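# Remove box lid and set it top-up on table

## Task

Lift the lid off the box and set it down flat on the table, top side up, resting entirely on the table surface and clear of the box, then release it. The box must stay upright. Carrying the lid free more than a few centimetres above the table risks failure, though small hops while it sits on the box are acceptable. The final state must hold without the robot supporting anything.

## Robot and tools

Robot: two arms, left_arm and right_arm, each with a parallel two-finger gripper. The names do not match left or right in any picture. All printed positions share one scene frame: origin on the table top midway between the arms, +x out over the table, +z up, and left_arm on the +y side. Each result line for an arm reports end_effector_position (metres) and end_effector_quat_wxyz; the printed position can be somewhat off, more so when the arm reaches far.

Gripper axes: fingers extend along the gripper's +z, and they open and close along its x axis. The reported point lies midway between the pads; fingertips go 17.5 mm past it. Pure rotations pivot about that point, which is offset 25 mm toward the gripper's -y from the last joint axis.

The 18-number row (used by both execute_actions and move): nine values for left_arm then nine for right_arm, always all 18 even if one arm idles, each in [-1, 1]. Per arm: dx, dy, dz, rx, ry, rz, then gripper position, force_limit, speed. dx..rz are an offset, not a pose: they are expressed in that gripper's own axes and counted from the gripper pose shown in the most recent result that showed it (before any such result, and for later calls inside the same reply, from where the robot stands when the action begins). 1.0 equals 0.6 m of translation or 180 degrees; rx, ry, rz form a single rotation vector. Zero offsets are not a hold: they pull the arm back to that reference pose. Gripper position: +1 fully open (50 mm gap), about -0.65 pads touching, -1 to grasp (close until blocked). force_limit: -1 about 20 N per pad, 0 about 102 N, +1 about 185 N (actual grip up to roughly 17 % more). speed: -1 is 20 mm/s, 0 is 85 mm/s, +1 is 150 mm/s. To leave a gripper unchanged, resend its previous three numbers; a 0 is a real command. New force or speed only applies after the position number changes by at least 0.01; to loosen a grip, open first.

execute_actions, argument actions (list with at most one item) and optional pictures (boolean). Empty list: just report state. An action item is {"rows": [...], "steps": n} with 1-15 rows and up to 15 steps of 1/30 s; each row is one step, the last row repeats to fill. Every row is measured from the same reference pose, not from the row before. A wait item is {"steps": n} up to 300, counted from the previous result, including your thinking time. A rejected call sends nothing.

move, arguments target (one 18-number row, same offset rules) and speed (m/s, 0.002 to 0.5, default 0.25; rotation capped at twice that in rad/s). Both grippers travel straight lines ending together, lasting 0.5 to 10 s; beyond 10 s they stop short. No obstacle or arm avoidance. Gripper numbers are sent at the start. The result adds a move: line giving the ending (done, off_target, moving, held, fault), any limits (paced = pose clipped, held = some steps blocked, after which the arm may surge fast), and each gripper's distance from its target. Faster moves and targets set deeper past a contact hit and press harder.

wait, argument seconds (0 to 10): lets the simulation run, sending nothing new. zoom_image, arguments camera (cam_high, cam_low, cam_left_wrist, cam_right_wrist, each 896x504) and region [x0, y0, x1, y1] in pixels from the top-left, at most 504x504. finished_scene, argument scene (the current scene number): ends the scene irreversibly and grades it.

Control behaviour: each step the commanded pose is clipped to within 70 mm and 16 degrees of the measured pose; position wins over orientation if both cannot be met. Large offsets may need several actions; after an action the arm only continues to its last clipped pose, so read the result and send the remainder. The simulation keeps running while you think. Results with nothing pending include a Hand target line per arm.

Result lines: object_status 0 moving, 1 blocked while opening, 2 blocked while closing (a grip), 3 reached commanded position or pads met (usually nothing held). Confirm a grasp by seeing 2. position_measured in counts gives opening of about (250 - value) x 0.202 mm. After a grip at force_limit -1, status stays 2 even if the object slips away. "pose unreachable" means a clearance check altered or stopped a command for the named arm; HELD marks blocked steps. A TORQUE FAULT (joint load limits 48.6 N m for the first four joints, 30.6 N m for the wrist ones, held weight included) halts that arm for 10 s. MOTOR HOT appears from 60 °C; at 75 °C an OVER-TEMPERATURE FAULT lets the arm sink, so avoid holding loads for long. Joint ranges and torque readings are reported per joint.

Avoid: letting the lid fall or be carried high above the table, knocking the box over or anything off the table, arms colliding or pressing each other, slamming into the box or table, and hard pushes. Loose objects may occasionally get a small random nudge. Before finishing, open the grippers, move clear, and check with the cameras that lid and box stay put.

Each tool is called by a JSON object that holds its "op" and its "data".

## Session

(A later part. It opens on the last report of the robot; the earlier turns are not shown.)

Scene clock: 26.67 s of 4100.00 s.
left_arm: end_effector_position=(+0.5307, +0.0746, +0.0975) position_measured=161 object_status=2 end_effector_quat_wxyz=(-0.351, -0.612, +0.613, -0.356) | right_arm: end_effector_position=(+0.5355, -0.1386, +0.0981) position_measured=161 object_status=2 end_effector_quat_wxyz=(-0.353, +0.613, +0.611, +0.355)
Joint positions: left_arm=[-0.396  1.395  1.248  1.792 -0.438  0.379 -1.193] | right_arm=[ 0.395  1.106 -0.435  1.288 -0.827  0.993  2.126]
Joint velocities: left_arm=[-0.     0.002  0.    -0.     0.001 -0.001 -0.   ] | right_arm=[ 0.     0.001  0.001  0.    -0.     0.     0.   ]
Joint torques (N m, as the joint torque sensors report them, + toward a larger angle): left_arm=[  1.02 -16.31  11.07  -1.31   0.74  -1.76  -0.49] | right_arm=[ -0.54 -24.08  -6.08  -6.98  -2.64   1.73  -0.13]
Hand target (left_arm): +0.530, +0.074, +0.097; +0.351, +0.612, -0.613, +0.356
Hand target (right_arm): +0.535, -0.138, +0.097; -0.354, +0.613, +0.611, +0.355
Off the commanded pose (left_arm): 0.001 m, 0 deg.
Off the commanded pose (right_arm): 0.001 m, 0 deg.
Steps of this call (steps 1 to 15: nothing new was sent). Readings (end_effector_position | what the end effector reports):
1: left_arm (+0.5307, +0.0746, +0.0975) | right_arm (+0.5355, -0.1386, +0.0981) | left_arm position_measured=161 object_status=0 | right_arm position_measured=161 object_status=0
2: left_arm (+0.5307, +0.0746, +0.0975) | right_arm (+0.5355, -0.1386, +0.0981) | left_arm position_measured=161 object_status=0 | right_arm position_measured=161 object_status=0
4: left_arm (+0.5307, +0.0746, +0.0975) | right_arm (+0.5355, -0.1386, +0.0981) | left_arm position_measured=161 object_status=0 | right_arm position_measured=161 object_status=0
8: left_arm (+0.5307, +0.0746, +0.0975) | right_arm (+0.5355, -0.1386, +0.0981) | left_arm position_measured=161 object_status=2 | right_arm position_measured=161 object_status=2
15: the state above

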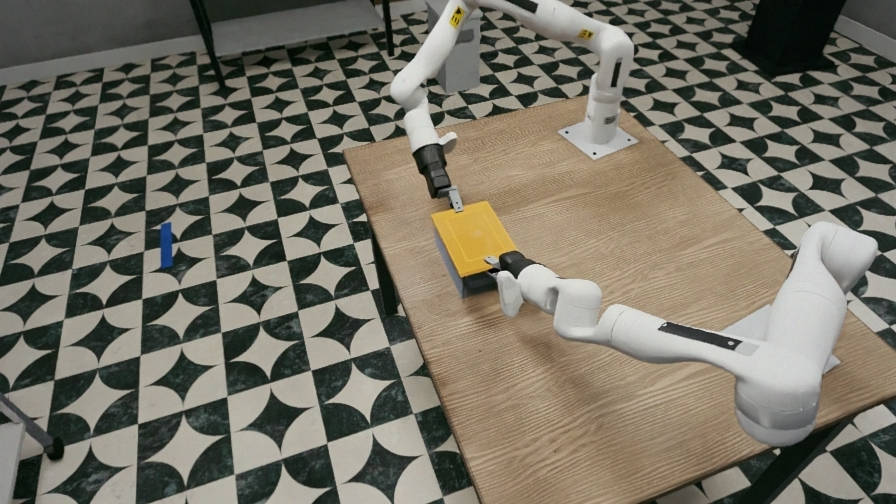

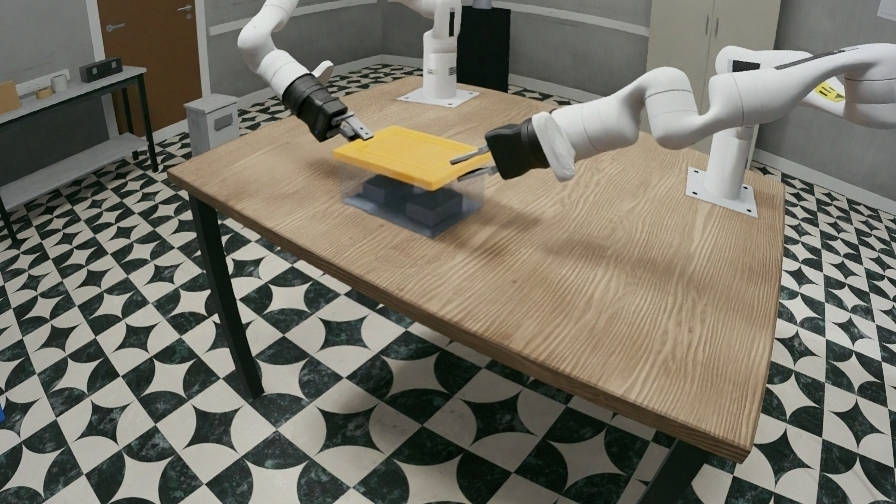

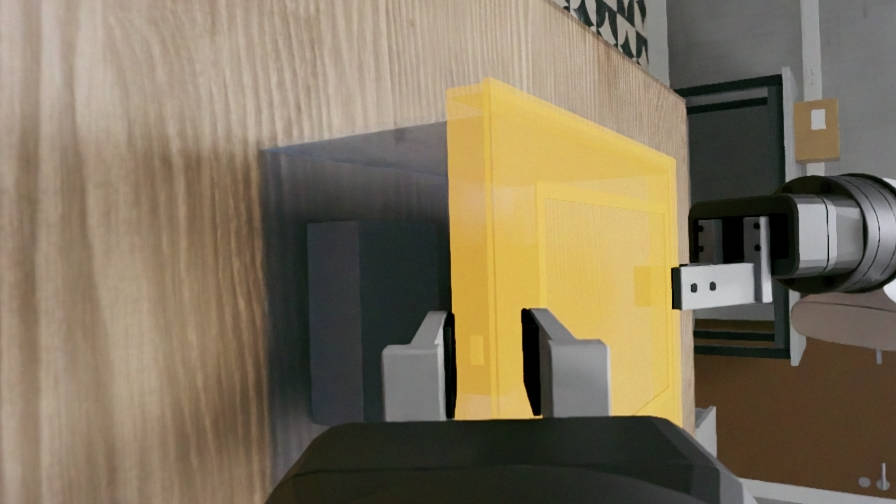

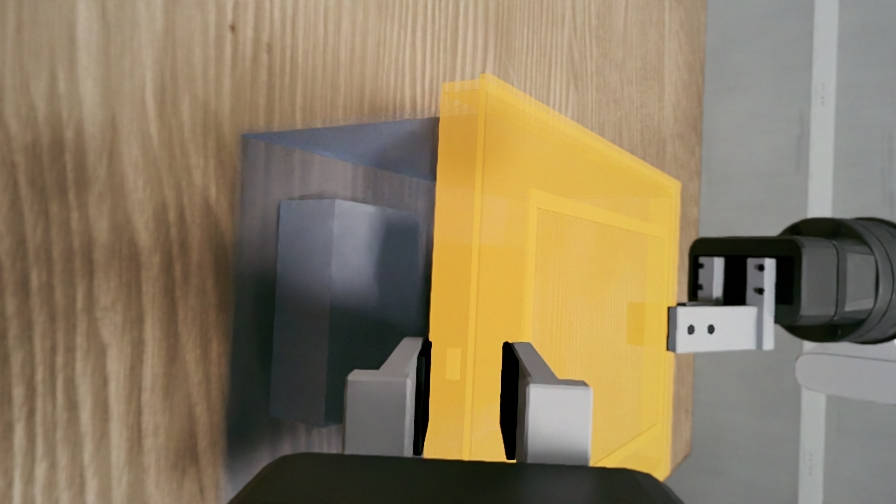

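{"op": "move", "data": {"target": [0.0173,0,-0.01,0,0,0,-1,-0.4,-0.8,0.0173,0,-0.01,0,0,0,-1,-0.4,-0.8], "speed": 0.015}}

{"op": "zoom_image", "data": {"camera": "cam_low", "region": [290, 90, 540, 250]}}

Scene clock: 28.37 s of 4100.00 s.
left_arm: end_effector_position=(+0.5285, +0.0749, +0.1057) position_measured=161 object_status=2 end_effector_quat_wxyz=(-0.352, -0.613, +0.613, -0.353) | right_arm: end_effector_position=(+0.5337, -0.1385, +0.1059) position_measured=161 object_status=2 end_effector_quat_wxyz=(-0.354, +0.614, +0.611, +0.353)
Joint positions: left_arm=[-0.397  1.376  1.257  1.795 -0.429  0.391 -1.179] | right_arm=[ 0.395  1.091 -0.437  1.292 -0.82   1.     2.107]
Joint velocities: left_arm=[ 0.     0.    -0.     0.001 -0.002  0.     0.002] | right_arm=[ 0.002  0.002 -0.005  0.001  0.006 -0.003 -0.004]
Joint torques (N m, as the joint torque sensors report them, + toward a larger angle): left_arm=[ -1.29 -19.14  15.58  -1.76   1.61  -2.6   -0.39] | right_arm=[  1.5  -28.69  -7.8   -8.37  -3.98   3.1   -0.23]
Hand target (left_arm): +0.531, +0.075, +0.109; +0.351, +0.612, -0.613, +0.356
Hand target (right_arm): +0.535, -0.139, +0.110; -0.353, +0.613, +0.611, +0.355
Off the commanded pose (left_arm): 0.004 m, 0 deg.
Off the commanded pose (right_arm): 0.005 m, 0 deg.
move: off_target (left_arm, right_arm)

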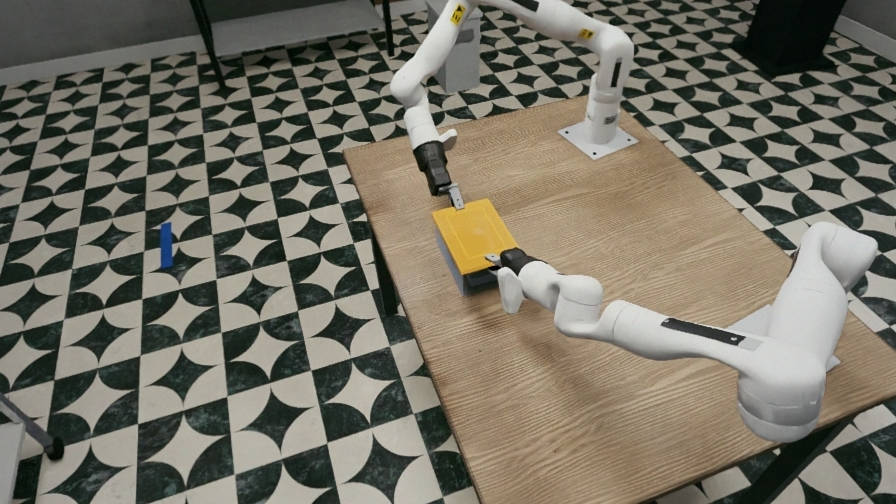

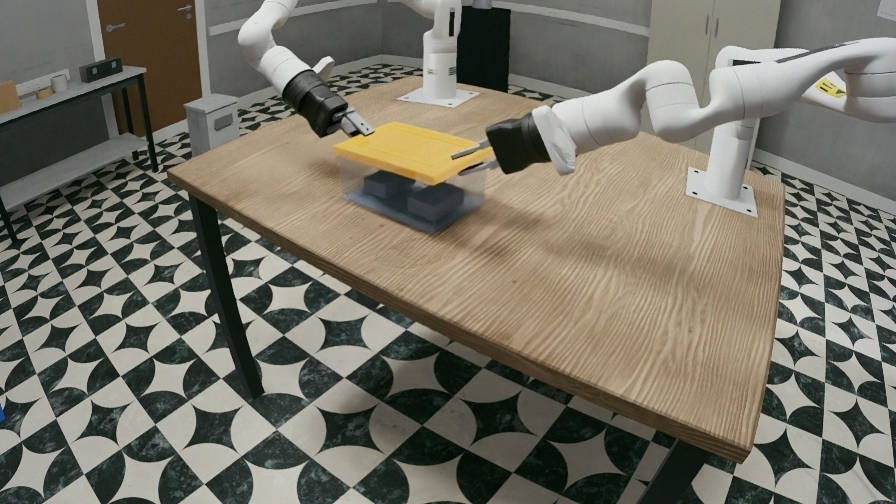

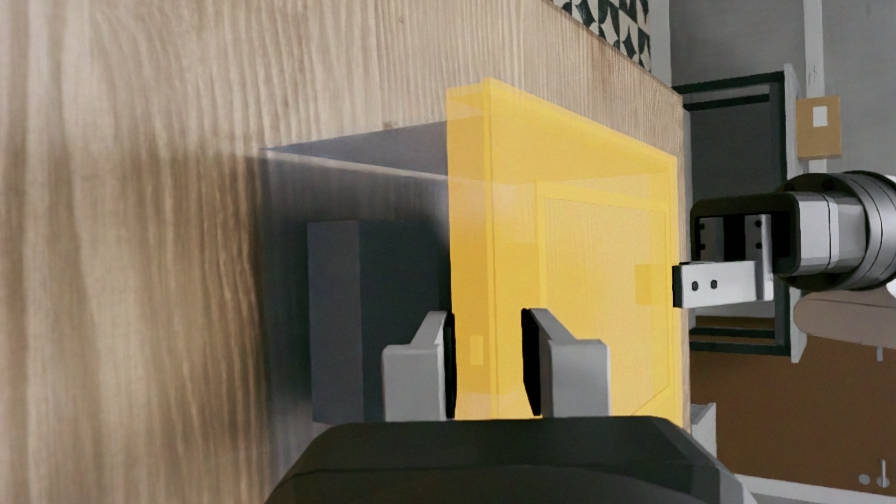

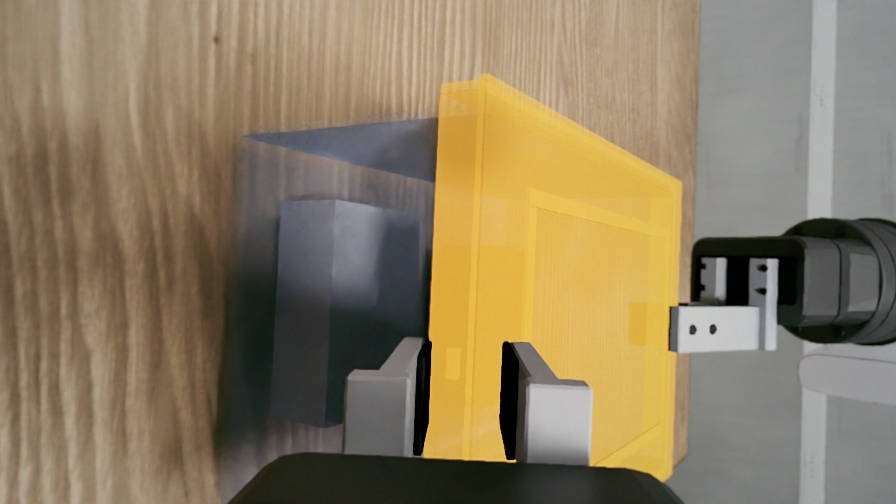

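Region (290, 90, 540, 250) of cam_low's 896x504 image, scaled by 2.016, with more detail than that image has; it fills the top 323 rows of this view, and the rest is white.

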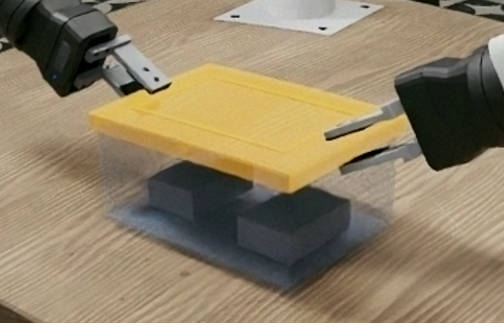

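{"op": "move", "data": {"target": [-0.012,-0.003,0.007,0,0,0,-1,-0.4,-0.8,-0.012,0.003,0.007,0,0,0,-1,-0.4,-0.8], "speed": 0.02}}

{"op": "execute_actions", "data": {"actions": [{"rows":[[0,0,0,0,0,0,-1,-0.4,-0.8,0,0,0,0,0,0,0.4,-0.4,0]],"steps":8}], "pictures": false}}

{"op": "move", "data": {"target": [0,0,0,0,0,0,-1,-0.4,-0.8,0,-0.08,-0.1,0,0,0,0.4,-0.4,0]}}

{"op": "move", "data": {"target": [0,0,0,0,0,0,-1,-0.4,-0.8,0,-0.17,0,-0.337,0,0.194,-1,-0.4,0], "speed": 0.4}}

Scene clock: 34.43 s of 4100.00 s.
left_arm: end_effector_position=(+0.5298, +0.0749, +0.0977) position_measured=161 object_status=2 end_effector_quat_wxyz=(-0.352, -0.612, +0.614, -0.353) | right_arm: end_effector_position=(+0.5351, -0.1385, +0.0982) position_measured=161 object_status=2 end_effector_quat_wxyz=(-0.355, +0.613, +0.611, +0.353)
Joint positions: left_arm=[-0.395  1.393  1.249  1.788 -0.437  0.39  -1.188] | right_arm=[ 0.395  1.108 -0.437  1.283 -0.818  0.997  2.114]
Joint velocities: left_arm=[ 0.001  0.001  0.    -0.     0.002 -0.001 -0.001] | right_arm=[-0.     0.     0.003  0.    -0.002  0.001  0.001]
Joint torques (N m, as the joint torque sensors report them, + toward a larger angle): left_arm=[  0.19 -16.88  11.6   -1.63   0.56  -1.89  -0.36] | right_arm=[  0.   -24.6   -5.27  -7.31  -2.92   1.44  -0.28]
Hand target (left_arm): +0.530, +0.075, +0.097; +0.352, +0.613, -0.613, +0.353
Hand target (right_arm): +0.535, -0.138, +0.098; -0.354, +0.614, +0.611, +0.353
Off the commanded pose (left_arm): 0.001 m, 0 deg.
Off the commanded pose (right_arm): 0.001 m, 0 deg.
After step 90, 2.37 s passed at rest.
move: done

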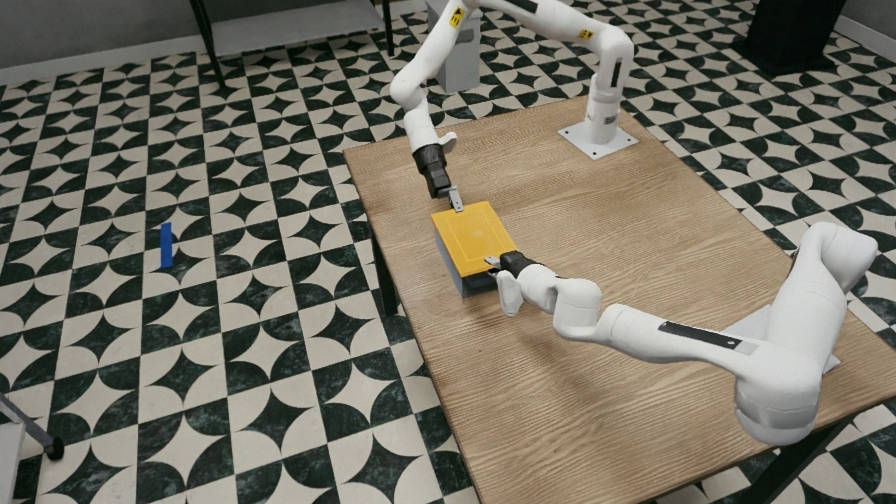

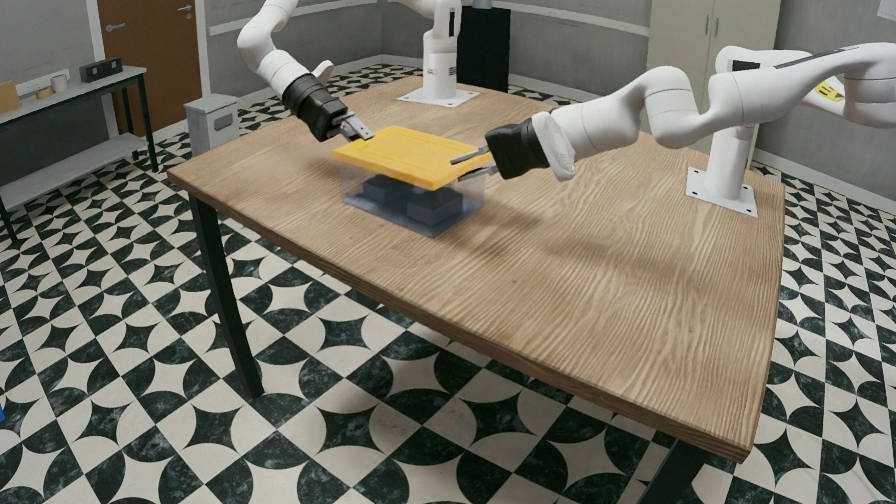

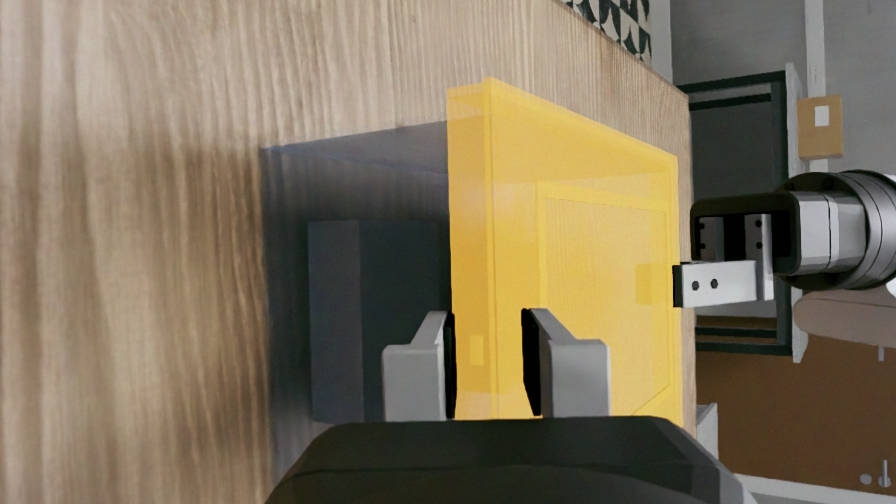

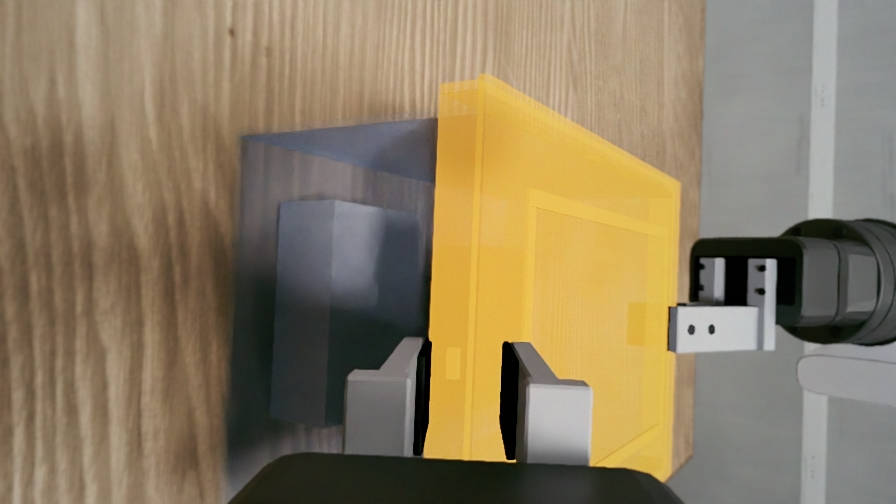

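Scene clock: 34.70 s of 4100.00 s.
left_arm: end_effector_position=(+0.5300, +0.0753, +0.0979) position_measured=161 object_status=2 end_effector_quat_wxyz=(-0.352, -0.612, +0.613, -0.353) | right_arm: end_effector_position=(+0.5352, -0.1385, +0.0984) position_measured=92 object_status=0 end_effector_quat_wxyz=(-0.355, +0.613, +0.611, +0.353)
Joint positions: left_arm=[-0.396  1.393  1.25   1.789 -0.437  0.39  -1.188] | right_arm=[ 0.395  1.107 -0.437  1.283 -0.818  0.998  2.114]
Joint velocities: left_arm=[-0.     0.    -0.001  0.     0.002 -0.    -0.001] | right_arm=[-0.001  0.005  0.005  0.001  0.002 -0.002  0.001]
Joint torques (N m, as the joint torque sensors report them, + toward a larger angle): left_arm=[  0.68 -17.26  12.32  -1.17   1.31  -1.75  -0.46] | right_arm=[ -0.05 -24.59  -5.15  -6.65  -2.44   1.94  -0.31]
Hand target (left_arm): +0.530, +0.075, +0.098; +0.352, +0.612, -0.614, +0.353
Hand target (right_arm): +0.535, -0.139, +0.098; -0.355, +0.613, +0.611, +0.353
Off the commanded pose (left_arm): 0.000 m, 0 deg.
Off the commanded pose (right_arm): 0.000 m, 0 deg.
Steps of this call (steps 1 to 8: all 8 steps of this action). Readings (end_effector_position | what the end effector reports):
1: left_arm (+0.5298, +0.0750, +0.0977) | right_arm (+0.5350, -0.1386, +0.0984) | left_arm position_measured=161 object_status=2 | right_arm position_measured=150 object_status=0
2: left_arm (+0.5300, +0.0754, +0.0978) | right_arm (+0.5353, -0.1389, +0.0987) | left_arm position_measured=161 object_status=2 | right_arm position_measured=136 object_status=0
4: left_arm (+0.5300, +0.0753, +0.0978) | right_arm (+0.5354, -0.1386, +0.0989) | left_arm position_measured=161 object_status=2 | right_arm position_measured=108 object_status=0
8: the state above

Scene clock: 35.80 s of 4100.00 s.
left_arm: end_effector_position=(+0.5300, +0.0754, +0.0979) position_measured=161 object_status=2 end_effector_quat_wxyz=(-0.352, -0.612, +0.613, -0.353) | right_arm: end_effector_position=(+0.4871, -0.1902, +0.1284) position_measured=92 object_status=3 end_effector_quat_wxyz=(-0.355, +0.613, +0.611, +0.353)
Joint positions: left_arm=[-0.396  1.393  1.249  1.789 -0.436  0.39  -1.189] | right_arm=[ 0.522  0.988 -0.448  1.471 -0.822  1.02   2.192]
Joint velocities: left_arm=[ 0.     0.001 -0.    -0.     0.    -0.001 -0.002] | right_arm=[ 0.003 -0.005  0.002  0.    -0.001  0.     0.   ]
Joint torques (N m, as the joint torque sensors report them, + toward a larger angle): left_arm=[  0.18 -17.56  12.61  -1.26   1.01  -1.72  -0.37] | right_arm=[ -0.51 -22.48  -5.12  -5.73  -2.14   1.71  -0.21]
Hand target (left_arm): +0.530, +0.075, +0.098; +0.352, +0.612, -0.613, +0.353
Hand target (right_arm): +0.487, -0.190, +0.129; -0.355, +0.613, +0.611, +0.353
Off the commanded pose (left_arm): 0.000 m, 0 deg.
Off the commanded pose (right_arm): 0.000 m, 0 deg.
move: done

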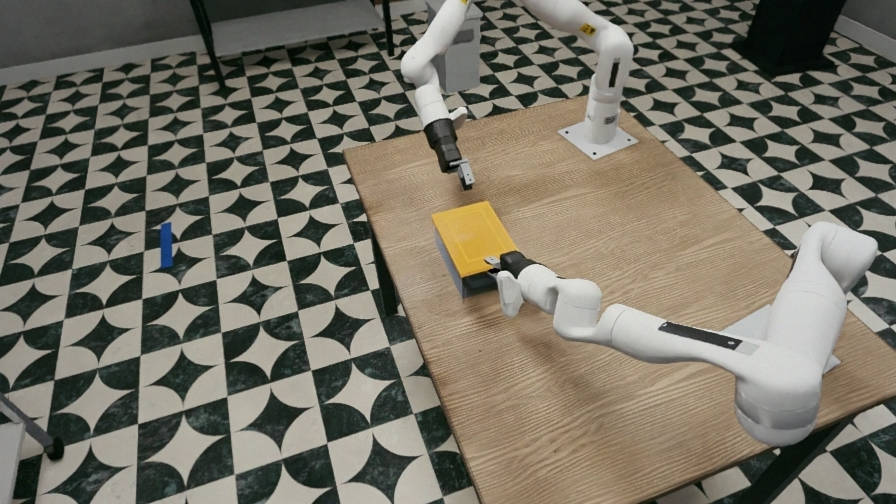

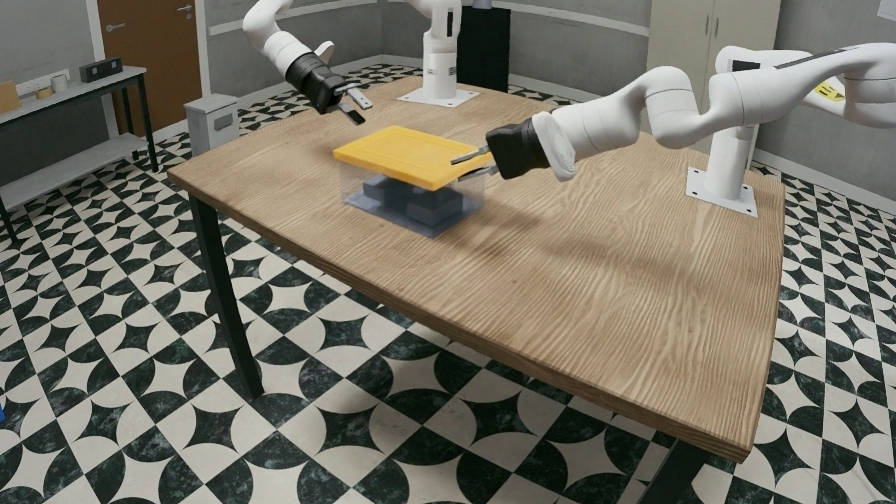

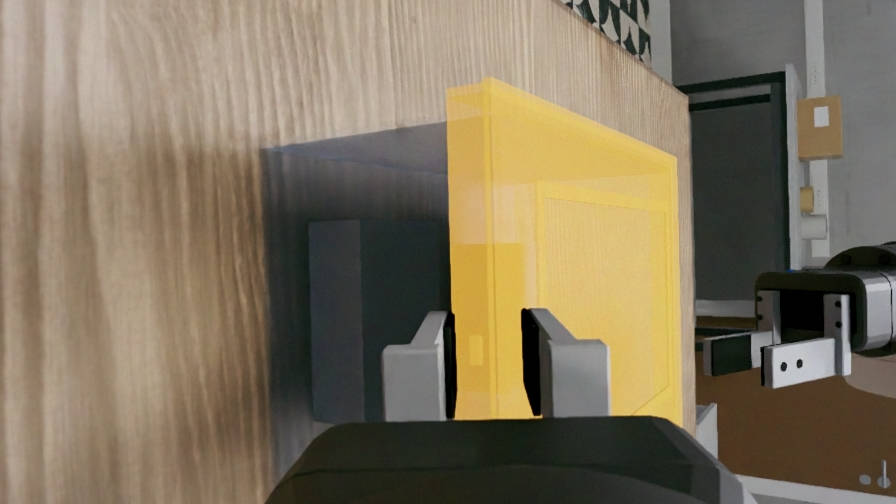

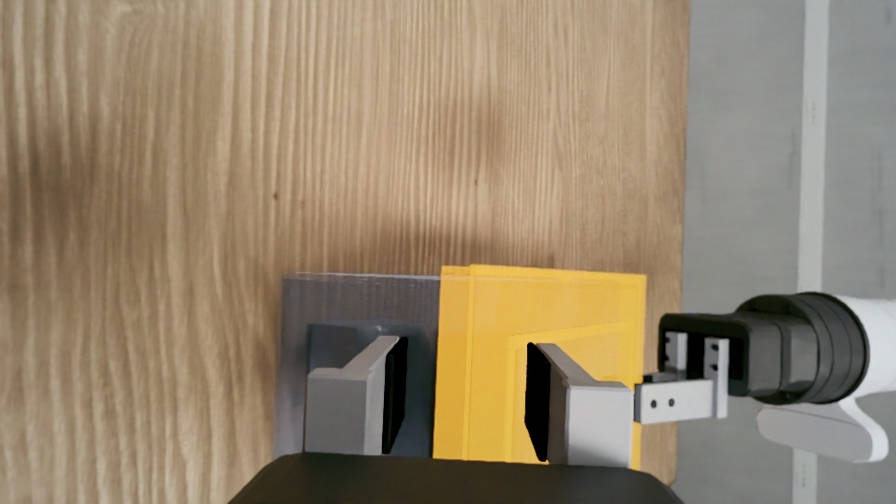

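Scene clock: 39.17 s of 4100.00 s.
left_arm: end_effector_position=(+0.5300, +0.0755, +0.0979) position_measured=161 object_status=2 end_effector_quat_wxyz=(-0.352, -0.612, +0.613, -0.353) | right_arm: end_effector_position=(+0.3871, -0.1898, +0.1290) position_measured=252 object_status=3 end_effector_quat_wxyz=(-0.057, +0.897, +0.156, +0.409)
Joint positions: left_arm=[-0.396  1.392  1.249  1.789 -0.433  0.389 -1.192] | right_arm=[ 0.052  0.538 -0.687  2.578 -3.83   0.916  3.629]
Joint velocities: left_arm=[ 0.001 -0.001 -0.    -0.     0.    -0.001 -0.002] | right_arm=[ 0.156  0.086 -0.29  -0.    -0.193  0.152  0.175]
Joint torques (N m, as the joint torque sensors report them, + toward a larger angle): left_arm=[ -0.01 -17.61  12.72  -1.02   0.96  -1.54  -0.38] | right_arm=[  0.08 -13.69  -1.96  -3.7    0.72   2.38  -0.09]
Hand target (left_arm): +0.530, +0.075, +0.098; +0.352, +0.612, -0.613, +0.353
Hand target (right_arm): +0.387, -0.190, +0.129; -0.056, +0.897, +0.156, +0.410
Off the commanded pose (left_arm): 0.000 m, 0 deg.
Off the commanded pose (right_arm): 0.002 m, 11 deg.
joint sent to its limit (right arm) — the command would take joint 4 (elbow) past its upper limit, so that joint was sent only as far as its limit.
move: off_target (right_arm); limits=paced

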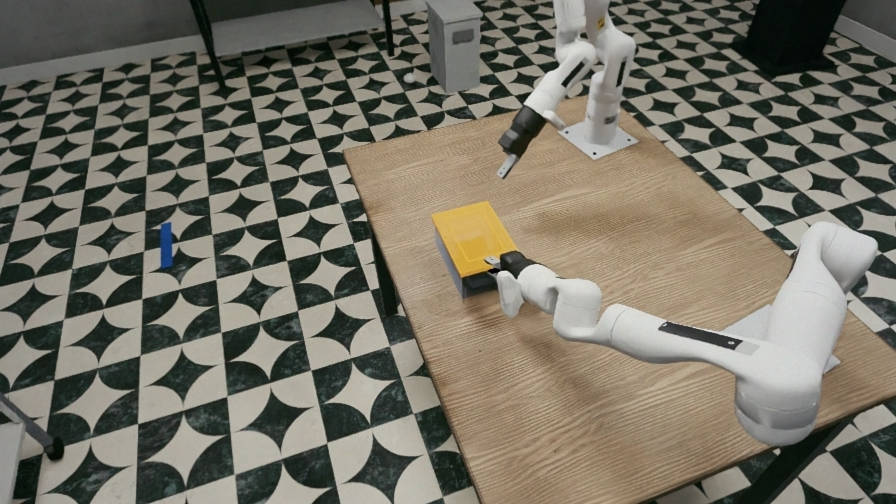

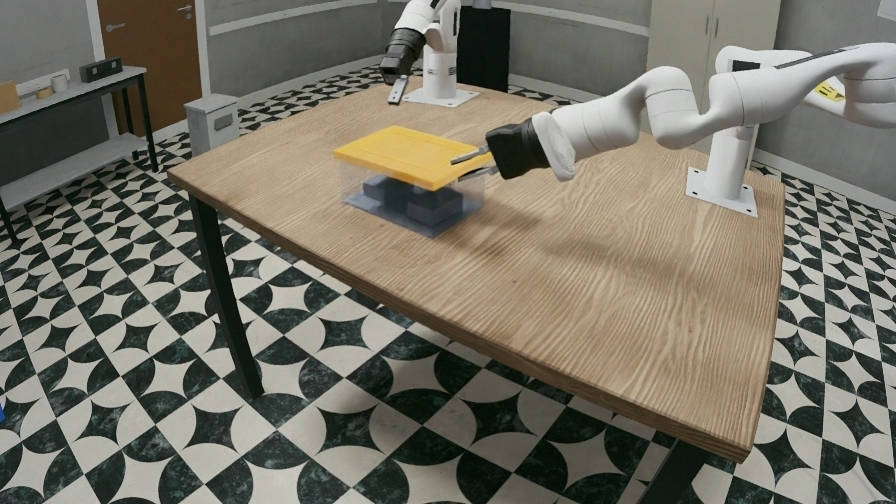

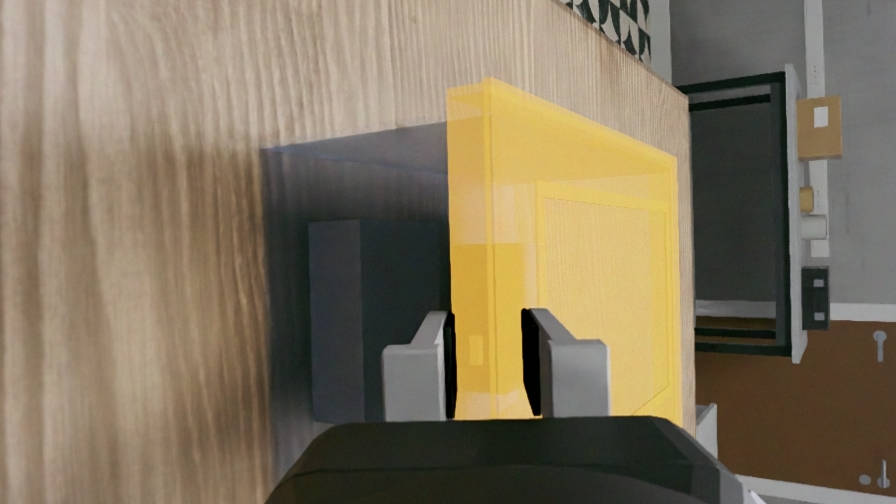

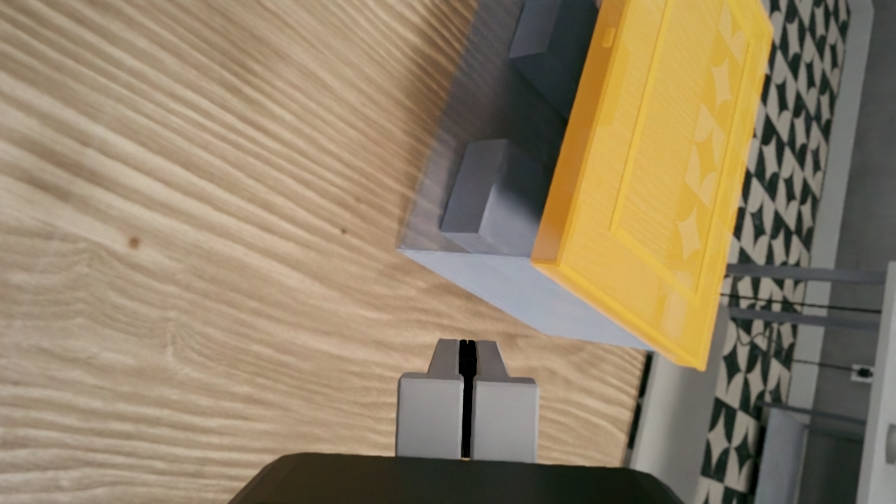

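{"op": "move", "data": {"target": [0,0,0,0,0,0,-1,-0.4,-0.8,0.019,-0.279,0.21,0,0,0,-1,-0.4,0], "speed": 0.2}}

Scene clock: 41.87 s of 4100.00 s.
left_arm: end_effector_position=(+0.5300, +0.0755, +0.0979) position_measured=161 object_status=2 end_effector_quat_wxyz=(-0.353, -0.612, +0.613, -0.353) | right_arm: end_effector_position=(+0.4291, -0.0003, +0.0498) position_measured=252 object_status=3 end_effector_quat_wxyz=(-0.057, +0.897, +0.156, +0.409)
Joint positions: left_arm=[-0.396  1.393  1.249  1.789 -0.432  0.389 -1.193] | right_arm=[-0.351  0.916 -0.655  2.091 -4.109  1.054  3.82 ]
Joint velocities: left_arm=[-0.001 -0.    -0.    -0.     0.001 -0.    -0.001] | right_arm=[-0.002  0.002  0.001  0.     0.     0.    -0.   ]
Joint torques (N m, as the joint torque sensors report them, + toward a larger angle): left_arm=[ -0.02 -17.67  12.65  -0.86   1.21  -1.62  -0.3 ] | right_arm=[  0.23 -20.01  -3.45  -4.07   1.16   2.31  -0.3 ]
Hand target (left_arm): +0.530, +0.075, +0.098; +0.352, +0.612, -0.613, +0.353
Hand target (right_arm): +0.429, -0.000, +0.050; -0.057, +0.897, +0.156, +0.409
Off the commanded pose (left_arm): 0.000 m, 0 deg.
Off the commanded pose (right_arm): 0.001 m, 0 deg.
move: done

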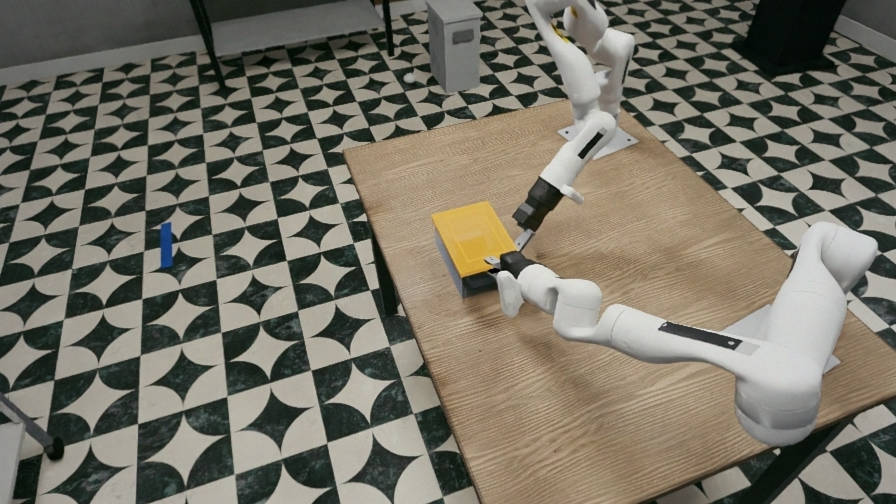

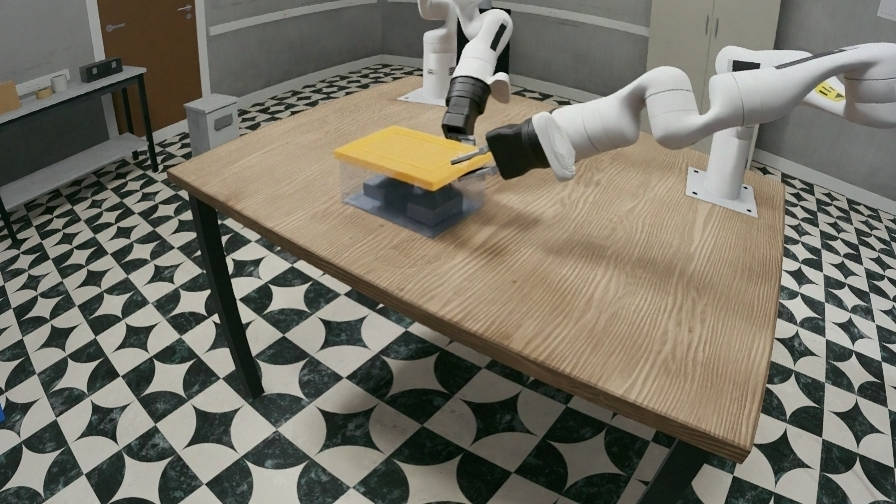

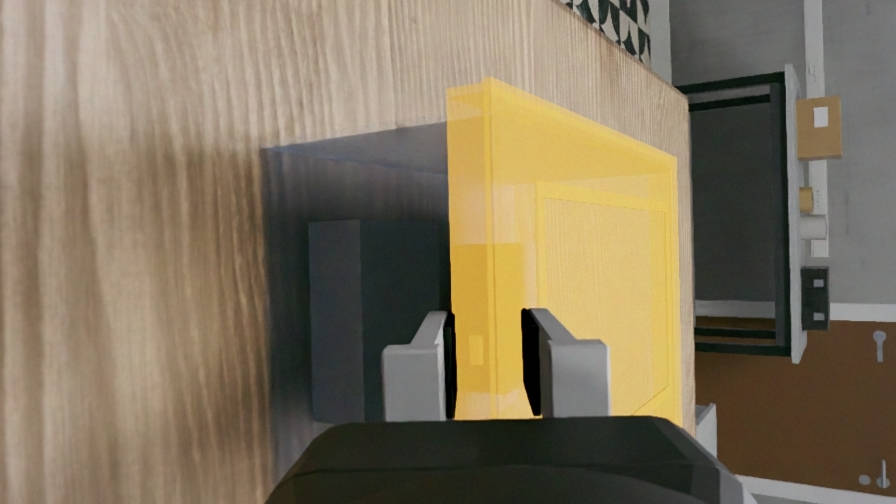

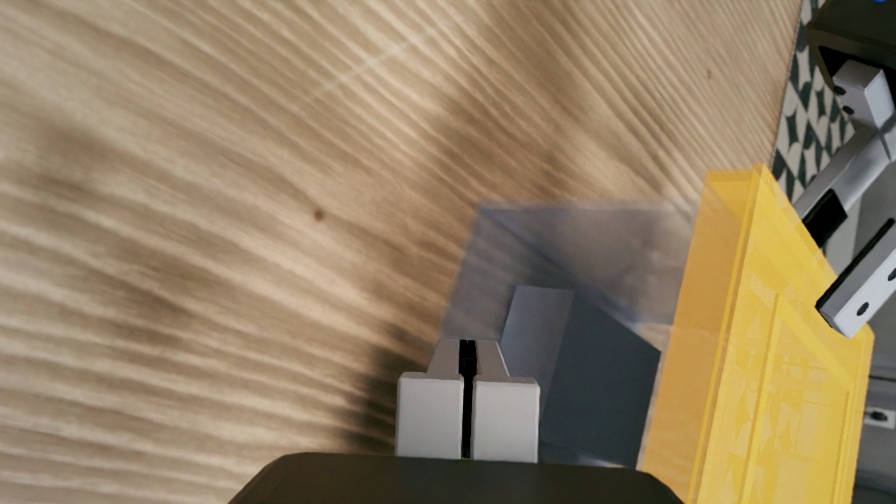

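{"op": "move", "data": {"target": [0,0,0,0,0,0,-1,-0.4,-0.8,0.039,-0.015,0.043,0,0,0,-1,-0.4,0], "speed": 0.03}}

Scene clock: 43.73 s of 4100.00 s.
left_arm: end_effector_position=(+0.5369, +0.0792, +0.0980) position_measured=161 object_status=2 end_effector_quat_wxyz=(-0.348, -0.616, +0.610, -0.357) | right_arm: end_effector_position=(+0.4541, +0.0199, +0.0469) position_measured=252 object_status=3 end_effector_quat_wxyz=(-0.057, +0.899, +0.159, +0.405)
Joint positions: left_arm=[-0.402  1.392  1.247  1.783 -0.433  0.385 -1.193] | right_arm=[-0.348  0.934 -0.635  1.983 -4.135  0.98   3.91 ]
Joint velocities: left_arm=[ 0.    -0.001  0.     0.    -0.003 -0.001  0.001] | right_arm=[-0.004 -0.001  0.005 -0.     0.    -0.003 -0.003]
Joint torques (N m, as the joint torque sensors report them, + toward a larger angle): left_arm=[  3.38 -16.69  13.67   3.69   1.41   0.43  -0.37] | right_arm=[  1.65 -22.56  -2.52  -9.4    2.62   3.4   -0.38]
Hand target (left_arm): +0.530, +0.076, +0.098; +0.353, +0.612, -0.613, +0.353
Hand target (right_arm): +0.459, +0.020, +0.050; -0.056, +0.897, +0.156, +0.409
Off the commanded pose (left_arm): 0.008 m, 1 deg.
Off the commanded pose (right_arm): 0.006 m, 1 deg.
move: off_target (left_arm, right_arm)

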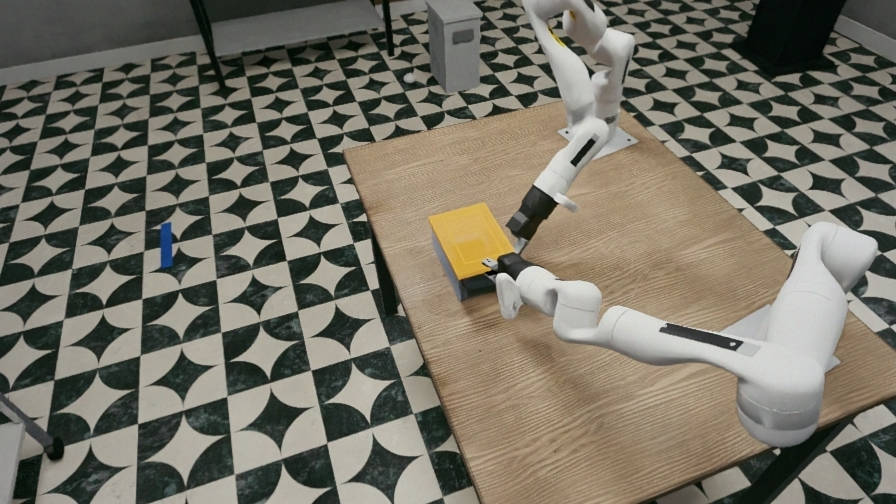

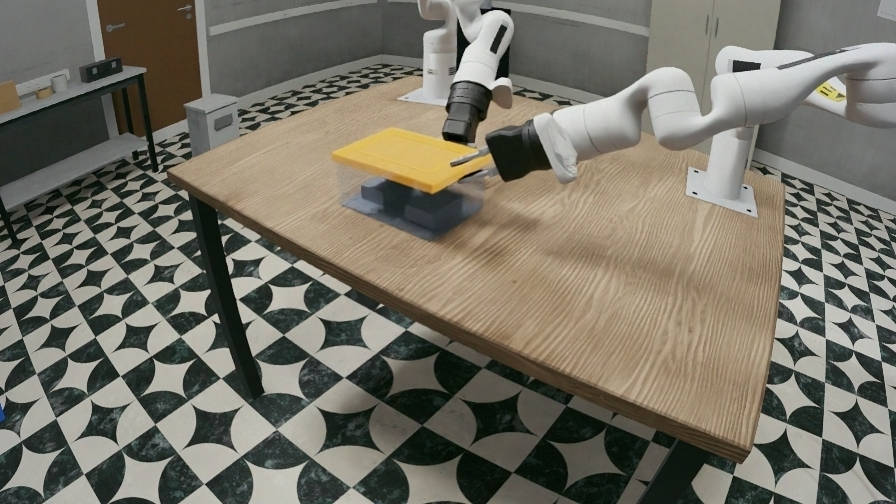

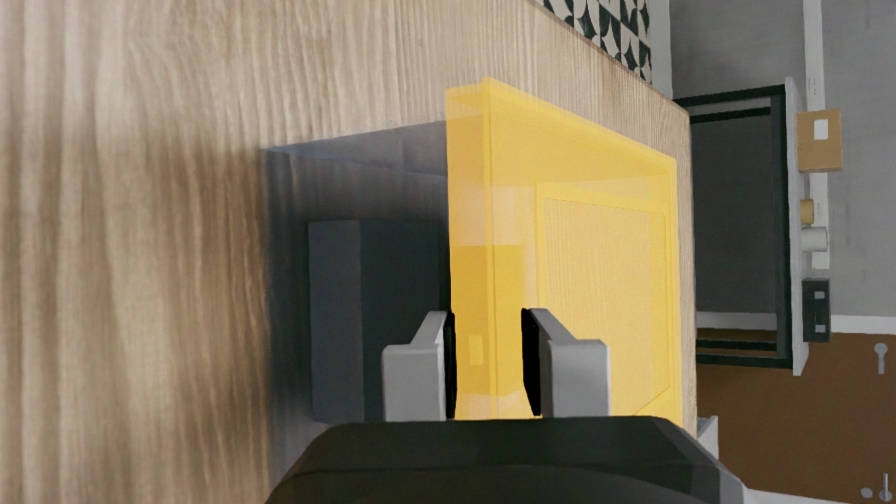

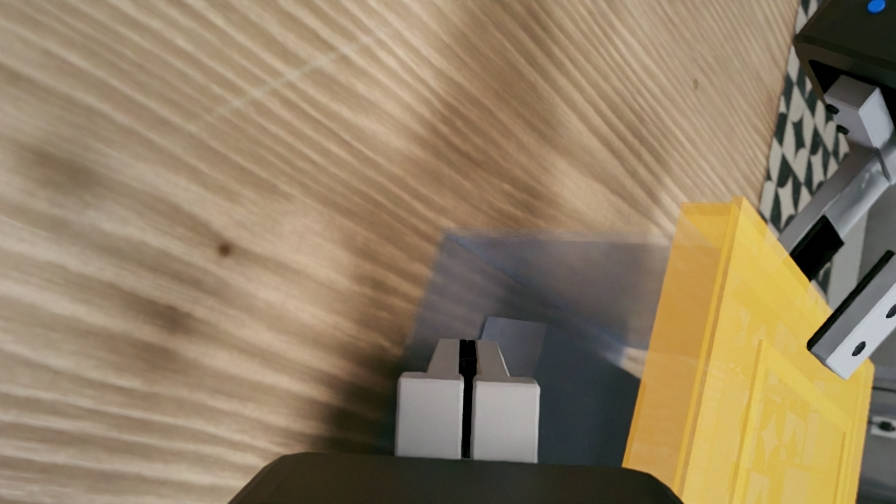

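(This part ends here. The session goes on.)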